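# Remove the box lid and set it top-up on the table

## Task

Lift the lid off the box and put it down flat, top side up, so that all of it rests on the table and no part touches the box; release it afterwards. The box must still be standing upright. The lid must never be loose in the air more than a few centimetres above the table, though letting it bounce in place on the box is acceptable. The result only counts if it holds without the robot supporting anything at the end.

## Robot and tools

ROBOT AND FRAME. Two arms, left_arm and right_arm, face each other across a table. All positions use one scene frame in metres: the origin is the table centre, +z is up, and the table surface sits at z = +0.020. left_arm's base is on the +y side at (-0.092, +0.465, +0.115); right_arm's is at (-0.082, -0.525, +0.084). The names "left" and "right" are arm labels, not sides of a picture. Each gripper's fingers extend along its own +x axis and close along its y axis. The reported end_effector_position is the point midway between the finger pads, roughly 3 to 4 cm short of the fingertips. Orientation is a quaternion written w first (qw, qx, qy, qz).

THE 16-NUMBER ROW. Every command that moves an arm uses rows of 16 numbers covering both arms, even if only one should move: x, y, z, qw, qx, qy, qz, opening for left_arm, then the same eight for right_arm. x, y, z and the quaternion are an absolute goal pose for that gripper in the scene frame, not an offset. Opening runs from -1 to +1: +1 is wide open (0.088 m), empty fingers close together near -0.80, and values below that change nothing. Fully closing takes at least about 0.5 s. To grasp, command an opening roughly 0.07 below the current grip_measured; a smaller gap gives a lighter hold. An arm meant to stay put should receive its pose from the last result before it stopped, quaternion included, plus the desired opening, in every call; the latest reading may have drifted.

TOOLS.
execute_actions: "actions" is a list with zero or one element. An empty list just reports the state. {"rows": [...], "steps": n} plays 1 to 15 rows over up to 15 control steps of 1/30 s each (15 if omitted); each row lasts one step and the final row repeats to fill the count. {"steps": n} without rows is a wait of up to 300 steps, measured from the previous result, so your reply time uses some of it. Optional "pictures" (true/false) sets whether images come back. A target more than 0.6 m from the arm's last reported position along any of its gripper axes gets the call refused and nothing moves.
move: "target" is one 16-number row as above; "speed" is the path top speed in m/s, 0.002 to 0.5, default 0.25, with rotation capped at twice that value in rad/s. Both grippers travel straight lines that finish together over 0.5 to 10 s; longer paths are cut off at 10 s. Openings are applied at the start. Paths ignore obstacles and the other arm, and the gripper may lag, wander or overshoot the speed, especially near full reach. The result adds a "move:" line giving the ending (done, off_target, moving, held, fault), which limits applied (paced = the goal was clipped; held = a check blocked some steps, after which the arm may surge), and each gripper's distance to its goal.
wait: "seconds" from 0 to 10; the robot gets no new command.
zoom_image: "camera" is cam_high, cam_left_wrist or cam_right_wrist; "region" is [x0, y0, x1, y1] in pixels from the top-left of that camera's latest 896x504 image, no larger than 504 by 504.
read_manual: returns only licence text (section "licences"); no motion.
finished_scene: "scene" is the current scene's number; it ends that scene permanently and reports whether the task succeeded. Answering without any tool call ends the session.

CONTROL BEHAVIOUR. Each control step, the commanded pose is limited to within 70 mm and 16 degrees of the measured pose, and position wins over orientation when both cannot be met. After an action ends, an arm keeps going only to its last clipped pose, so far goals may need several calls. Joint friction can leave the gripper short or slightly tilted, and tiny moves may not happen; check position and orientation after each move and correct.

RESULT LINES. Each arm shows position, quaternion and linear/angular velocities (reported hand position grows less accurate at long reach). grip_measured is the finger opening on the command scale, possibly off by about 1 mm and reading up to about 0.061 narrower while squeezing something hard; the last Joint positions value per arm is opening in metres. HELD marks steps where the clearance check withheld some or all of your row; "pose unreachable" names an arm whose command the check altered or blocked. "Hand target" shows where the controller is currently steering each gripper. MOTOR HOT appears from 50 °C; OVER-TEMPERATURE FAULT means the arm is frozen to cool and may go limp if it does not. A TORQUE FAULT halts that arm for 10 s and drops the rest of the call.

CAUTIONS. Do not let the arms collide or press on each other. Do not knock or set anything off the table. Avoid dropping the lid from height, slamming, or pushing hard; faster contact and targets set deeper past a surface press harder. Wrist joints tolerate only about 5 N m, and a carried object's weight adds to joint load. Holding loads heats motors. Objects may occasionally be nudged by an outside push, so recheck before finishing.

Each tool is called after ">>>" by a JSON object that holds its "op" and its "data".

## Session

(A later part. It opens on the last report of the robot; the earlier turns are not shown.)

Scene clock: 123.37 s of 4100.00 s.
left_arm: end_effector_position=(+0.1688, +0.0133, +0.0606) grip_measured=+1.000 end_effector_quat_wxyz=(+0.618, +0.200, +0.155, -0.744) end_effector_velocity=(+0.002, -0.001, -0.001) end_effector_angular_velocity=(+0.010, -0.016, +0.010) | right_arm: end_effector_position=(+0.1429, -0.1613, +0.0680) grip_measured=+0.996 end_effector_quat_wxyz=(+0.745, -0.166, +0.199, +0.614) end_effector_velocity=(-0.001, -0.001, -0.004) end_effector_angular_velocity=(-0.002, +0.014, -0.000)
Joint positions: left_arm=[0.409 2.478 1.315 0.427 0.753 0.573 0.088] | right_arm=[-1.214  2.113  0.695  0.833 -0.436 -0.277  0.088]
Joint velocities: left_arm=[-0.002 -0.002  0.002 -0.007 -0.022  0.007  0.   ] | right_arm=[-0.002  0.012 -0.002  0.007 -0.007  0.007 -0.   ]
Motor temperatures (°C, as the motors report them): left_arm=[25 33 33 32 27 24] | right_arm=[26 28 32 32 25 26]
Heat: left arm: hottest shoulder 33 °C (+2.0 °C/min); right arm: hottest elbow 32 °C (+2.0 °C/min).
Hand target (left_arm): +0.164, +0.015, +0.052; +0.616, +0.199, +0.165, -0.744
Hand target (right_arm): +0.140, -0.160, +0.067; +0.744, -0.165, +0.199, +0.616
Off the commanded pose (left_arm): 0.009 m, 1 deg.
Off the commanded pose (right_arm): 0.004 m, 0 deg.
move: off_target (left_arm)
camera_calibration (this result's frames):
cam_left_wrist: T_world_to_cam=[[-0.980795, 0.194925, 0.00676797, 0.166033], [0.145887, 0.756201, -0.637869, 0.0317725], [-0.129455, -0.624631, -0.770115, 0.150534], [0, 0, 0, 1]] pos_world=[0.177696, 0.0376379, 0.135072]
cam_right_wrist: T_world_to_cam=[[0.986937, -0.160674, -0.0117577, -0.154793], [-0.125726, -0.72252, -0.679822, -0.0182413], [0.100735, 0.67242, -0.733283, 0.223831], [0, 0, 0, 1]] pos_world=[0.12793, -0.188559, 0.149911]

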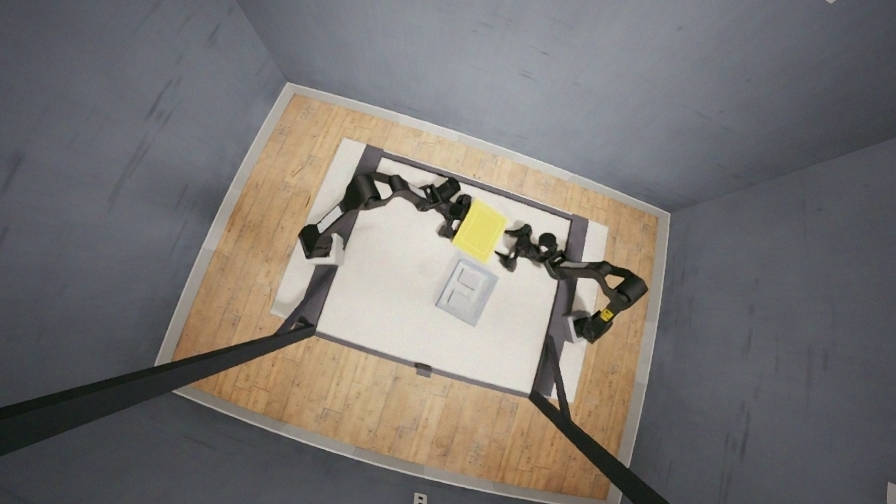

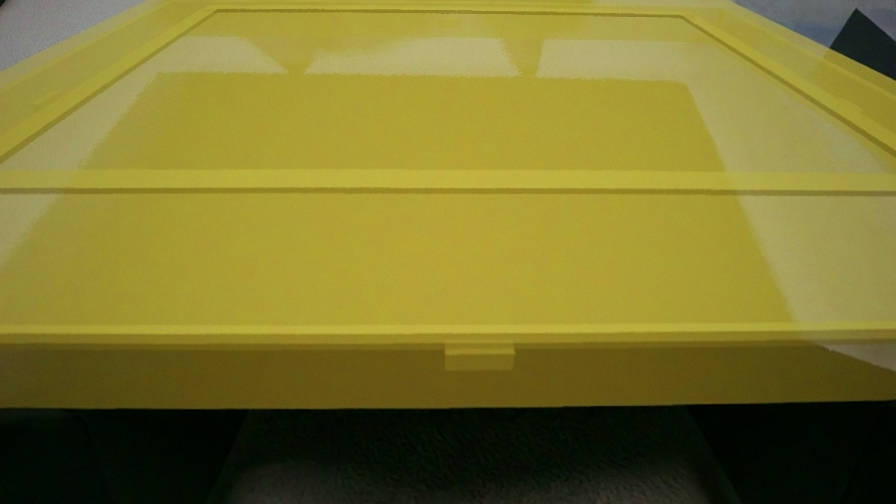

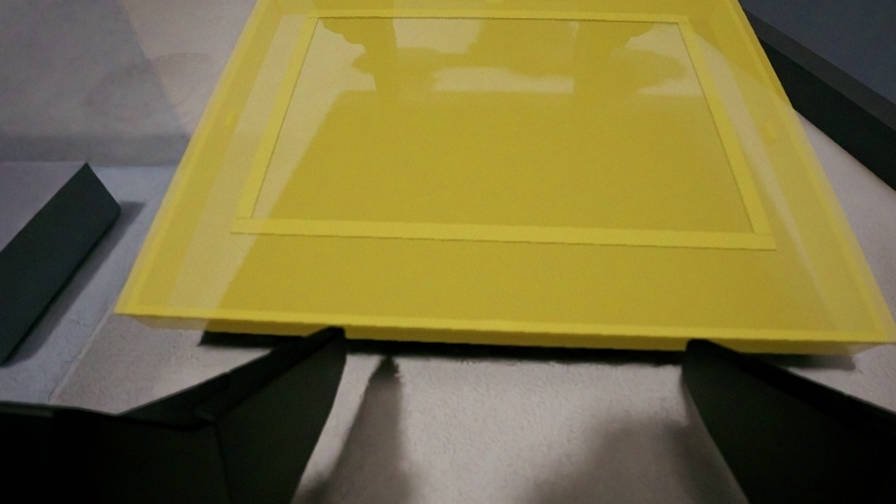

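Lower the right edge, then withdraw left.

>>> {"op": "move", "data": {"target": [0.167,0.02,0.055,0.616,0.199,0.165,-0.744,1,0.141,-0.161,0.052,0.744,-0.165,0.199,0.616,1], "speed": 0.015}}

>>> {"op": "move", "data": {"target": [0.176,0.07,0.058,0.59,0.295,0.244,-0.711,1,0.139,-0.172,0.052,0.744,-0.165,0.199,0.616,1], "speed": 0.02}}

Scene clock: 125.43 s of 4100.00 s.
left_arm: end_effector_position=(+0.1689, +0.0168, +0.0578) grip_measured=+1.000 end_effector_quat_wxyz=(+0.618, +0.199, +0.161, -0.743) end_effector_velocity=(-0.002, +0.002, -0.002) end_effector_angular_velocity=(+0.014, +0.011, +0.007) | right_arm: end_effector_position=(+0.1432, -0.1596, +0.0607) grip_measured=+0.996 end_effector_quat_wxyz=(+0.746, -0.163, +0.189, +0.617) end_effector_velocity=(-0.003, -0.003, -0.006) end_effector_angular_velocity=(-0.013, +0.024, +0.000)
Joint positions: left_arm=[0.414 2.478 1.308 0.424 0.754 0.573 0.088] | right_arm=[-1.214  2.162  0.695  0.904 -0.443 -0.276  0.088]
Joint velocities: left_arm=[-0.002 -0.002 -0.007 -0.007 -0.007 -0.007  0.   ] | right_arm=[-0.002  0.007 -0.007 -0.007 -0.007  0.007 -0.   ]
Motor temperatures (°C, as the motors report them): left_arm=[25 33 33 31 27 24] | right_arm=[26 28 31 32 25 26]
Heat: left arm: hottest shoulder 33 °C (+2.0 °C/min); right arm: hottest wrist pitch 32 °C (+1.0 °C/min).
Hand target (left_arm): +0.167, +0.020, +0.055; +0.616, +0.199, +0.165, -0.744
Hand target (right_arm): +0.141, -0.161, +0.052; +0.744, -0.165, +0.199, +0.616
Off the commanded pose (left_arm): 0.005 m, 1 deg.
Off the commanded pose (right_arm): 0.009 m, 1 deg.
move: off_target (right_arm)
camera_calibration (this result's frames):
cam_left_wrist: T_world_to_cam=[[-0.981402, 0.191254, 0.0164621, 0.165084], [0.137857, 0.761872, -0.632887, 0.028327], [-0.133584, -0.618848, -0.774069, 0.151363], [0, 0, 0, 1]] pos_world=[0.178329, 0.0405162, 0.132376]
cam_right_wrist: T_world_to_cam=[[0.987825, -0.155518, -0.00397012, -0.154668], [-0.114552, -0.709876, -0.694949, -0.0206287], [0.105259, 0.686943, -0.719048, 0.218076], [0, 0, 0, 1]] pos_world=[0.127467, -0.188503, 0.141857]

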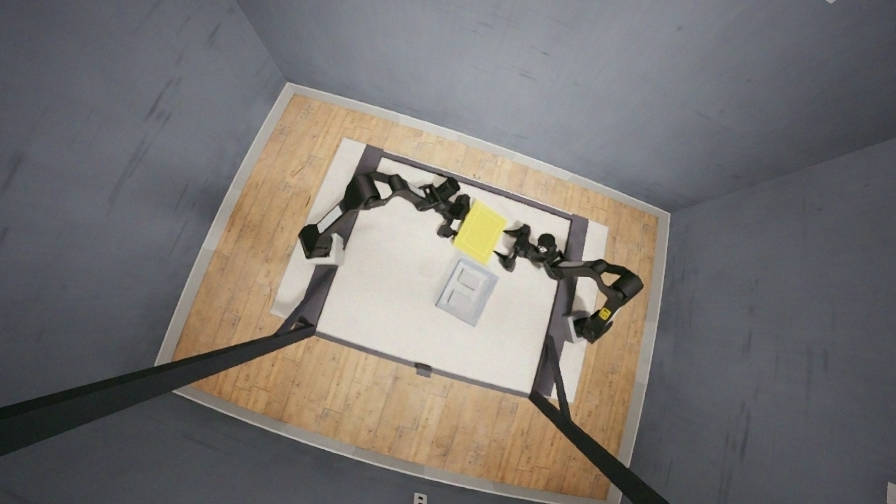

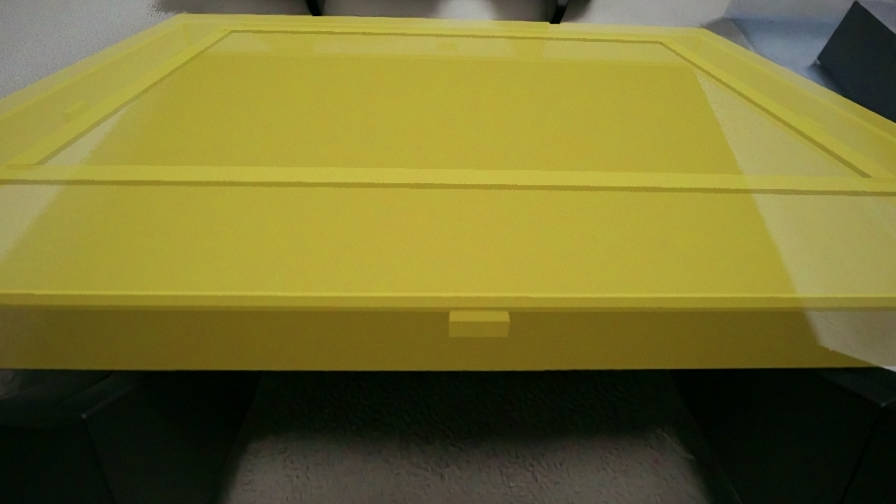

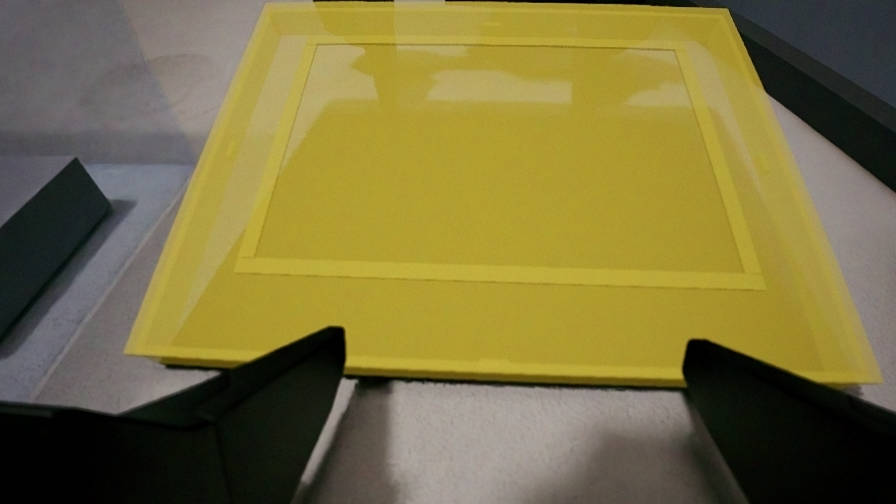

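Scene clock: 132.33 s of 4100.00 s.
left_arm: end_effector_position=(+0.1763, +0.0660, +0.0576) grip_measured=+1.000 end_effector_quat_wxyz=(+0.590, +0.293, +0.242, -0.713) end_effector_velocity=(-0.004, +0.004, -0.001) end_effector_angular_velocity=(+0.028, +0.023, +0.006) | right_arm: end_effector_position=(+0.1398, -0.1700, +0.0548) grip_measured=+0.996 end_effector_quat_wxyz=(+0.746, -0.164, +0.197, +0.615) end_effector_velocity=(-0.001, -0.002, -0.000) end_effector_angular_velocity=(-0.001, -0.005, +0.022)
Joint positions: left_arm=[0.463 2.351 1.294 0.01  0.625 0.793 0.088] | right_arm=[-1.227  2.162  0.659  0.92  -0.449 -0.281  0.088]
Joint velocities: left_arm=[-0.002 -0.007 -0.002 -0.037 -0.007 -0.007  0.   ] | right_arm=[-0.007 -0.002 -0.002 -0.007 -0.022 -0.022 -0.   ]
Motor temperatures (°C, as the motors report them): left_arm=[25 36 32 31 27 25] | right_arm=[26 29 30 32 25 26]
Heat: left arm: hottest shoulder 36 °C (+3.0 °C/min); right arm: hottest wrist pitch 32 °C (+0.0 °C/min).
Hand target (left_arm): +0.176, +0.070, +0.058; +0.590, +0.295, +0.244, -0.711
Hand target (right_arm): +0.139, -0.172, +0.052; +0.744, -0.165, +0.199, +0.616
Off the commanded pose (left_arm): 0.004 m, 0 deg.
Off the commanded pose (right_arm): 0.004 m, 0 deg.
move: done
camera_calibration (this result's frames):
cam_left_wrist: T_world_to_cam=[[-0.981601, 0.189419, 0.0240799, 0.162675], [0.16288, 0.896462, -0.4121, -0.0362737], [-0.0996463, -0.400596, -0.91082, 0.17012], [0, 0, 0, 1]] pos_world=[0.182543, 0.0698537, 0.136084]
cam_right_wrist: T_world_to_cam=[[0.987052, -0.159903, -0.0126331, -0.153124], [-0.125128, -0.718326, -0.684362, -0.0330755], [0.100357, 0.677081, -0.729033, 0.220928], [0, 0, 0, 1]] pos_world=[0.124831, -0.19783, 0.136494]

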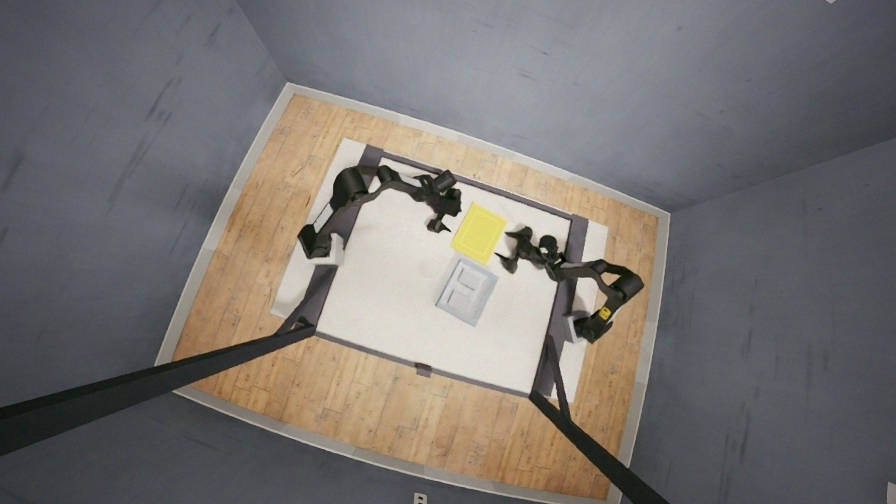

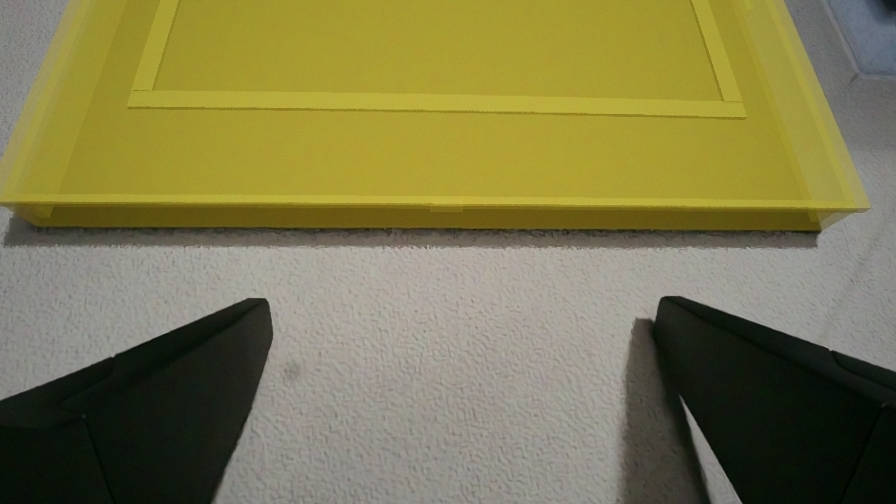

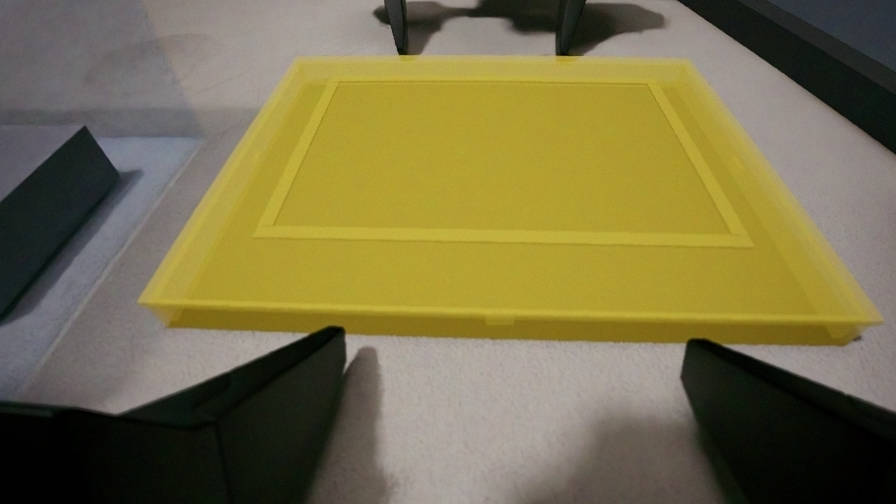

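>>> {"op": "finished_scene", "data": {"scene": 1}}

The scene is finished: the task was done.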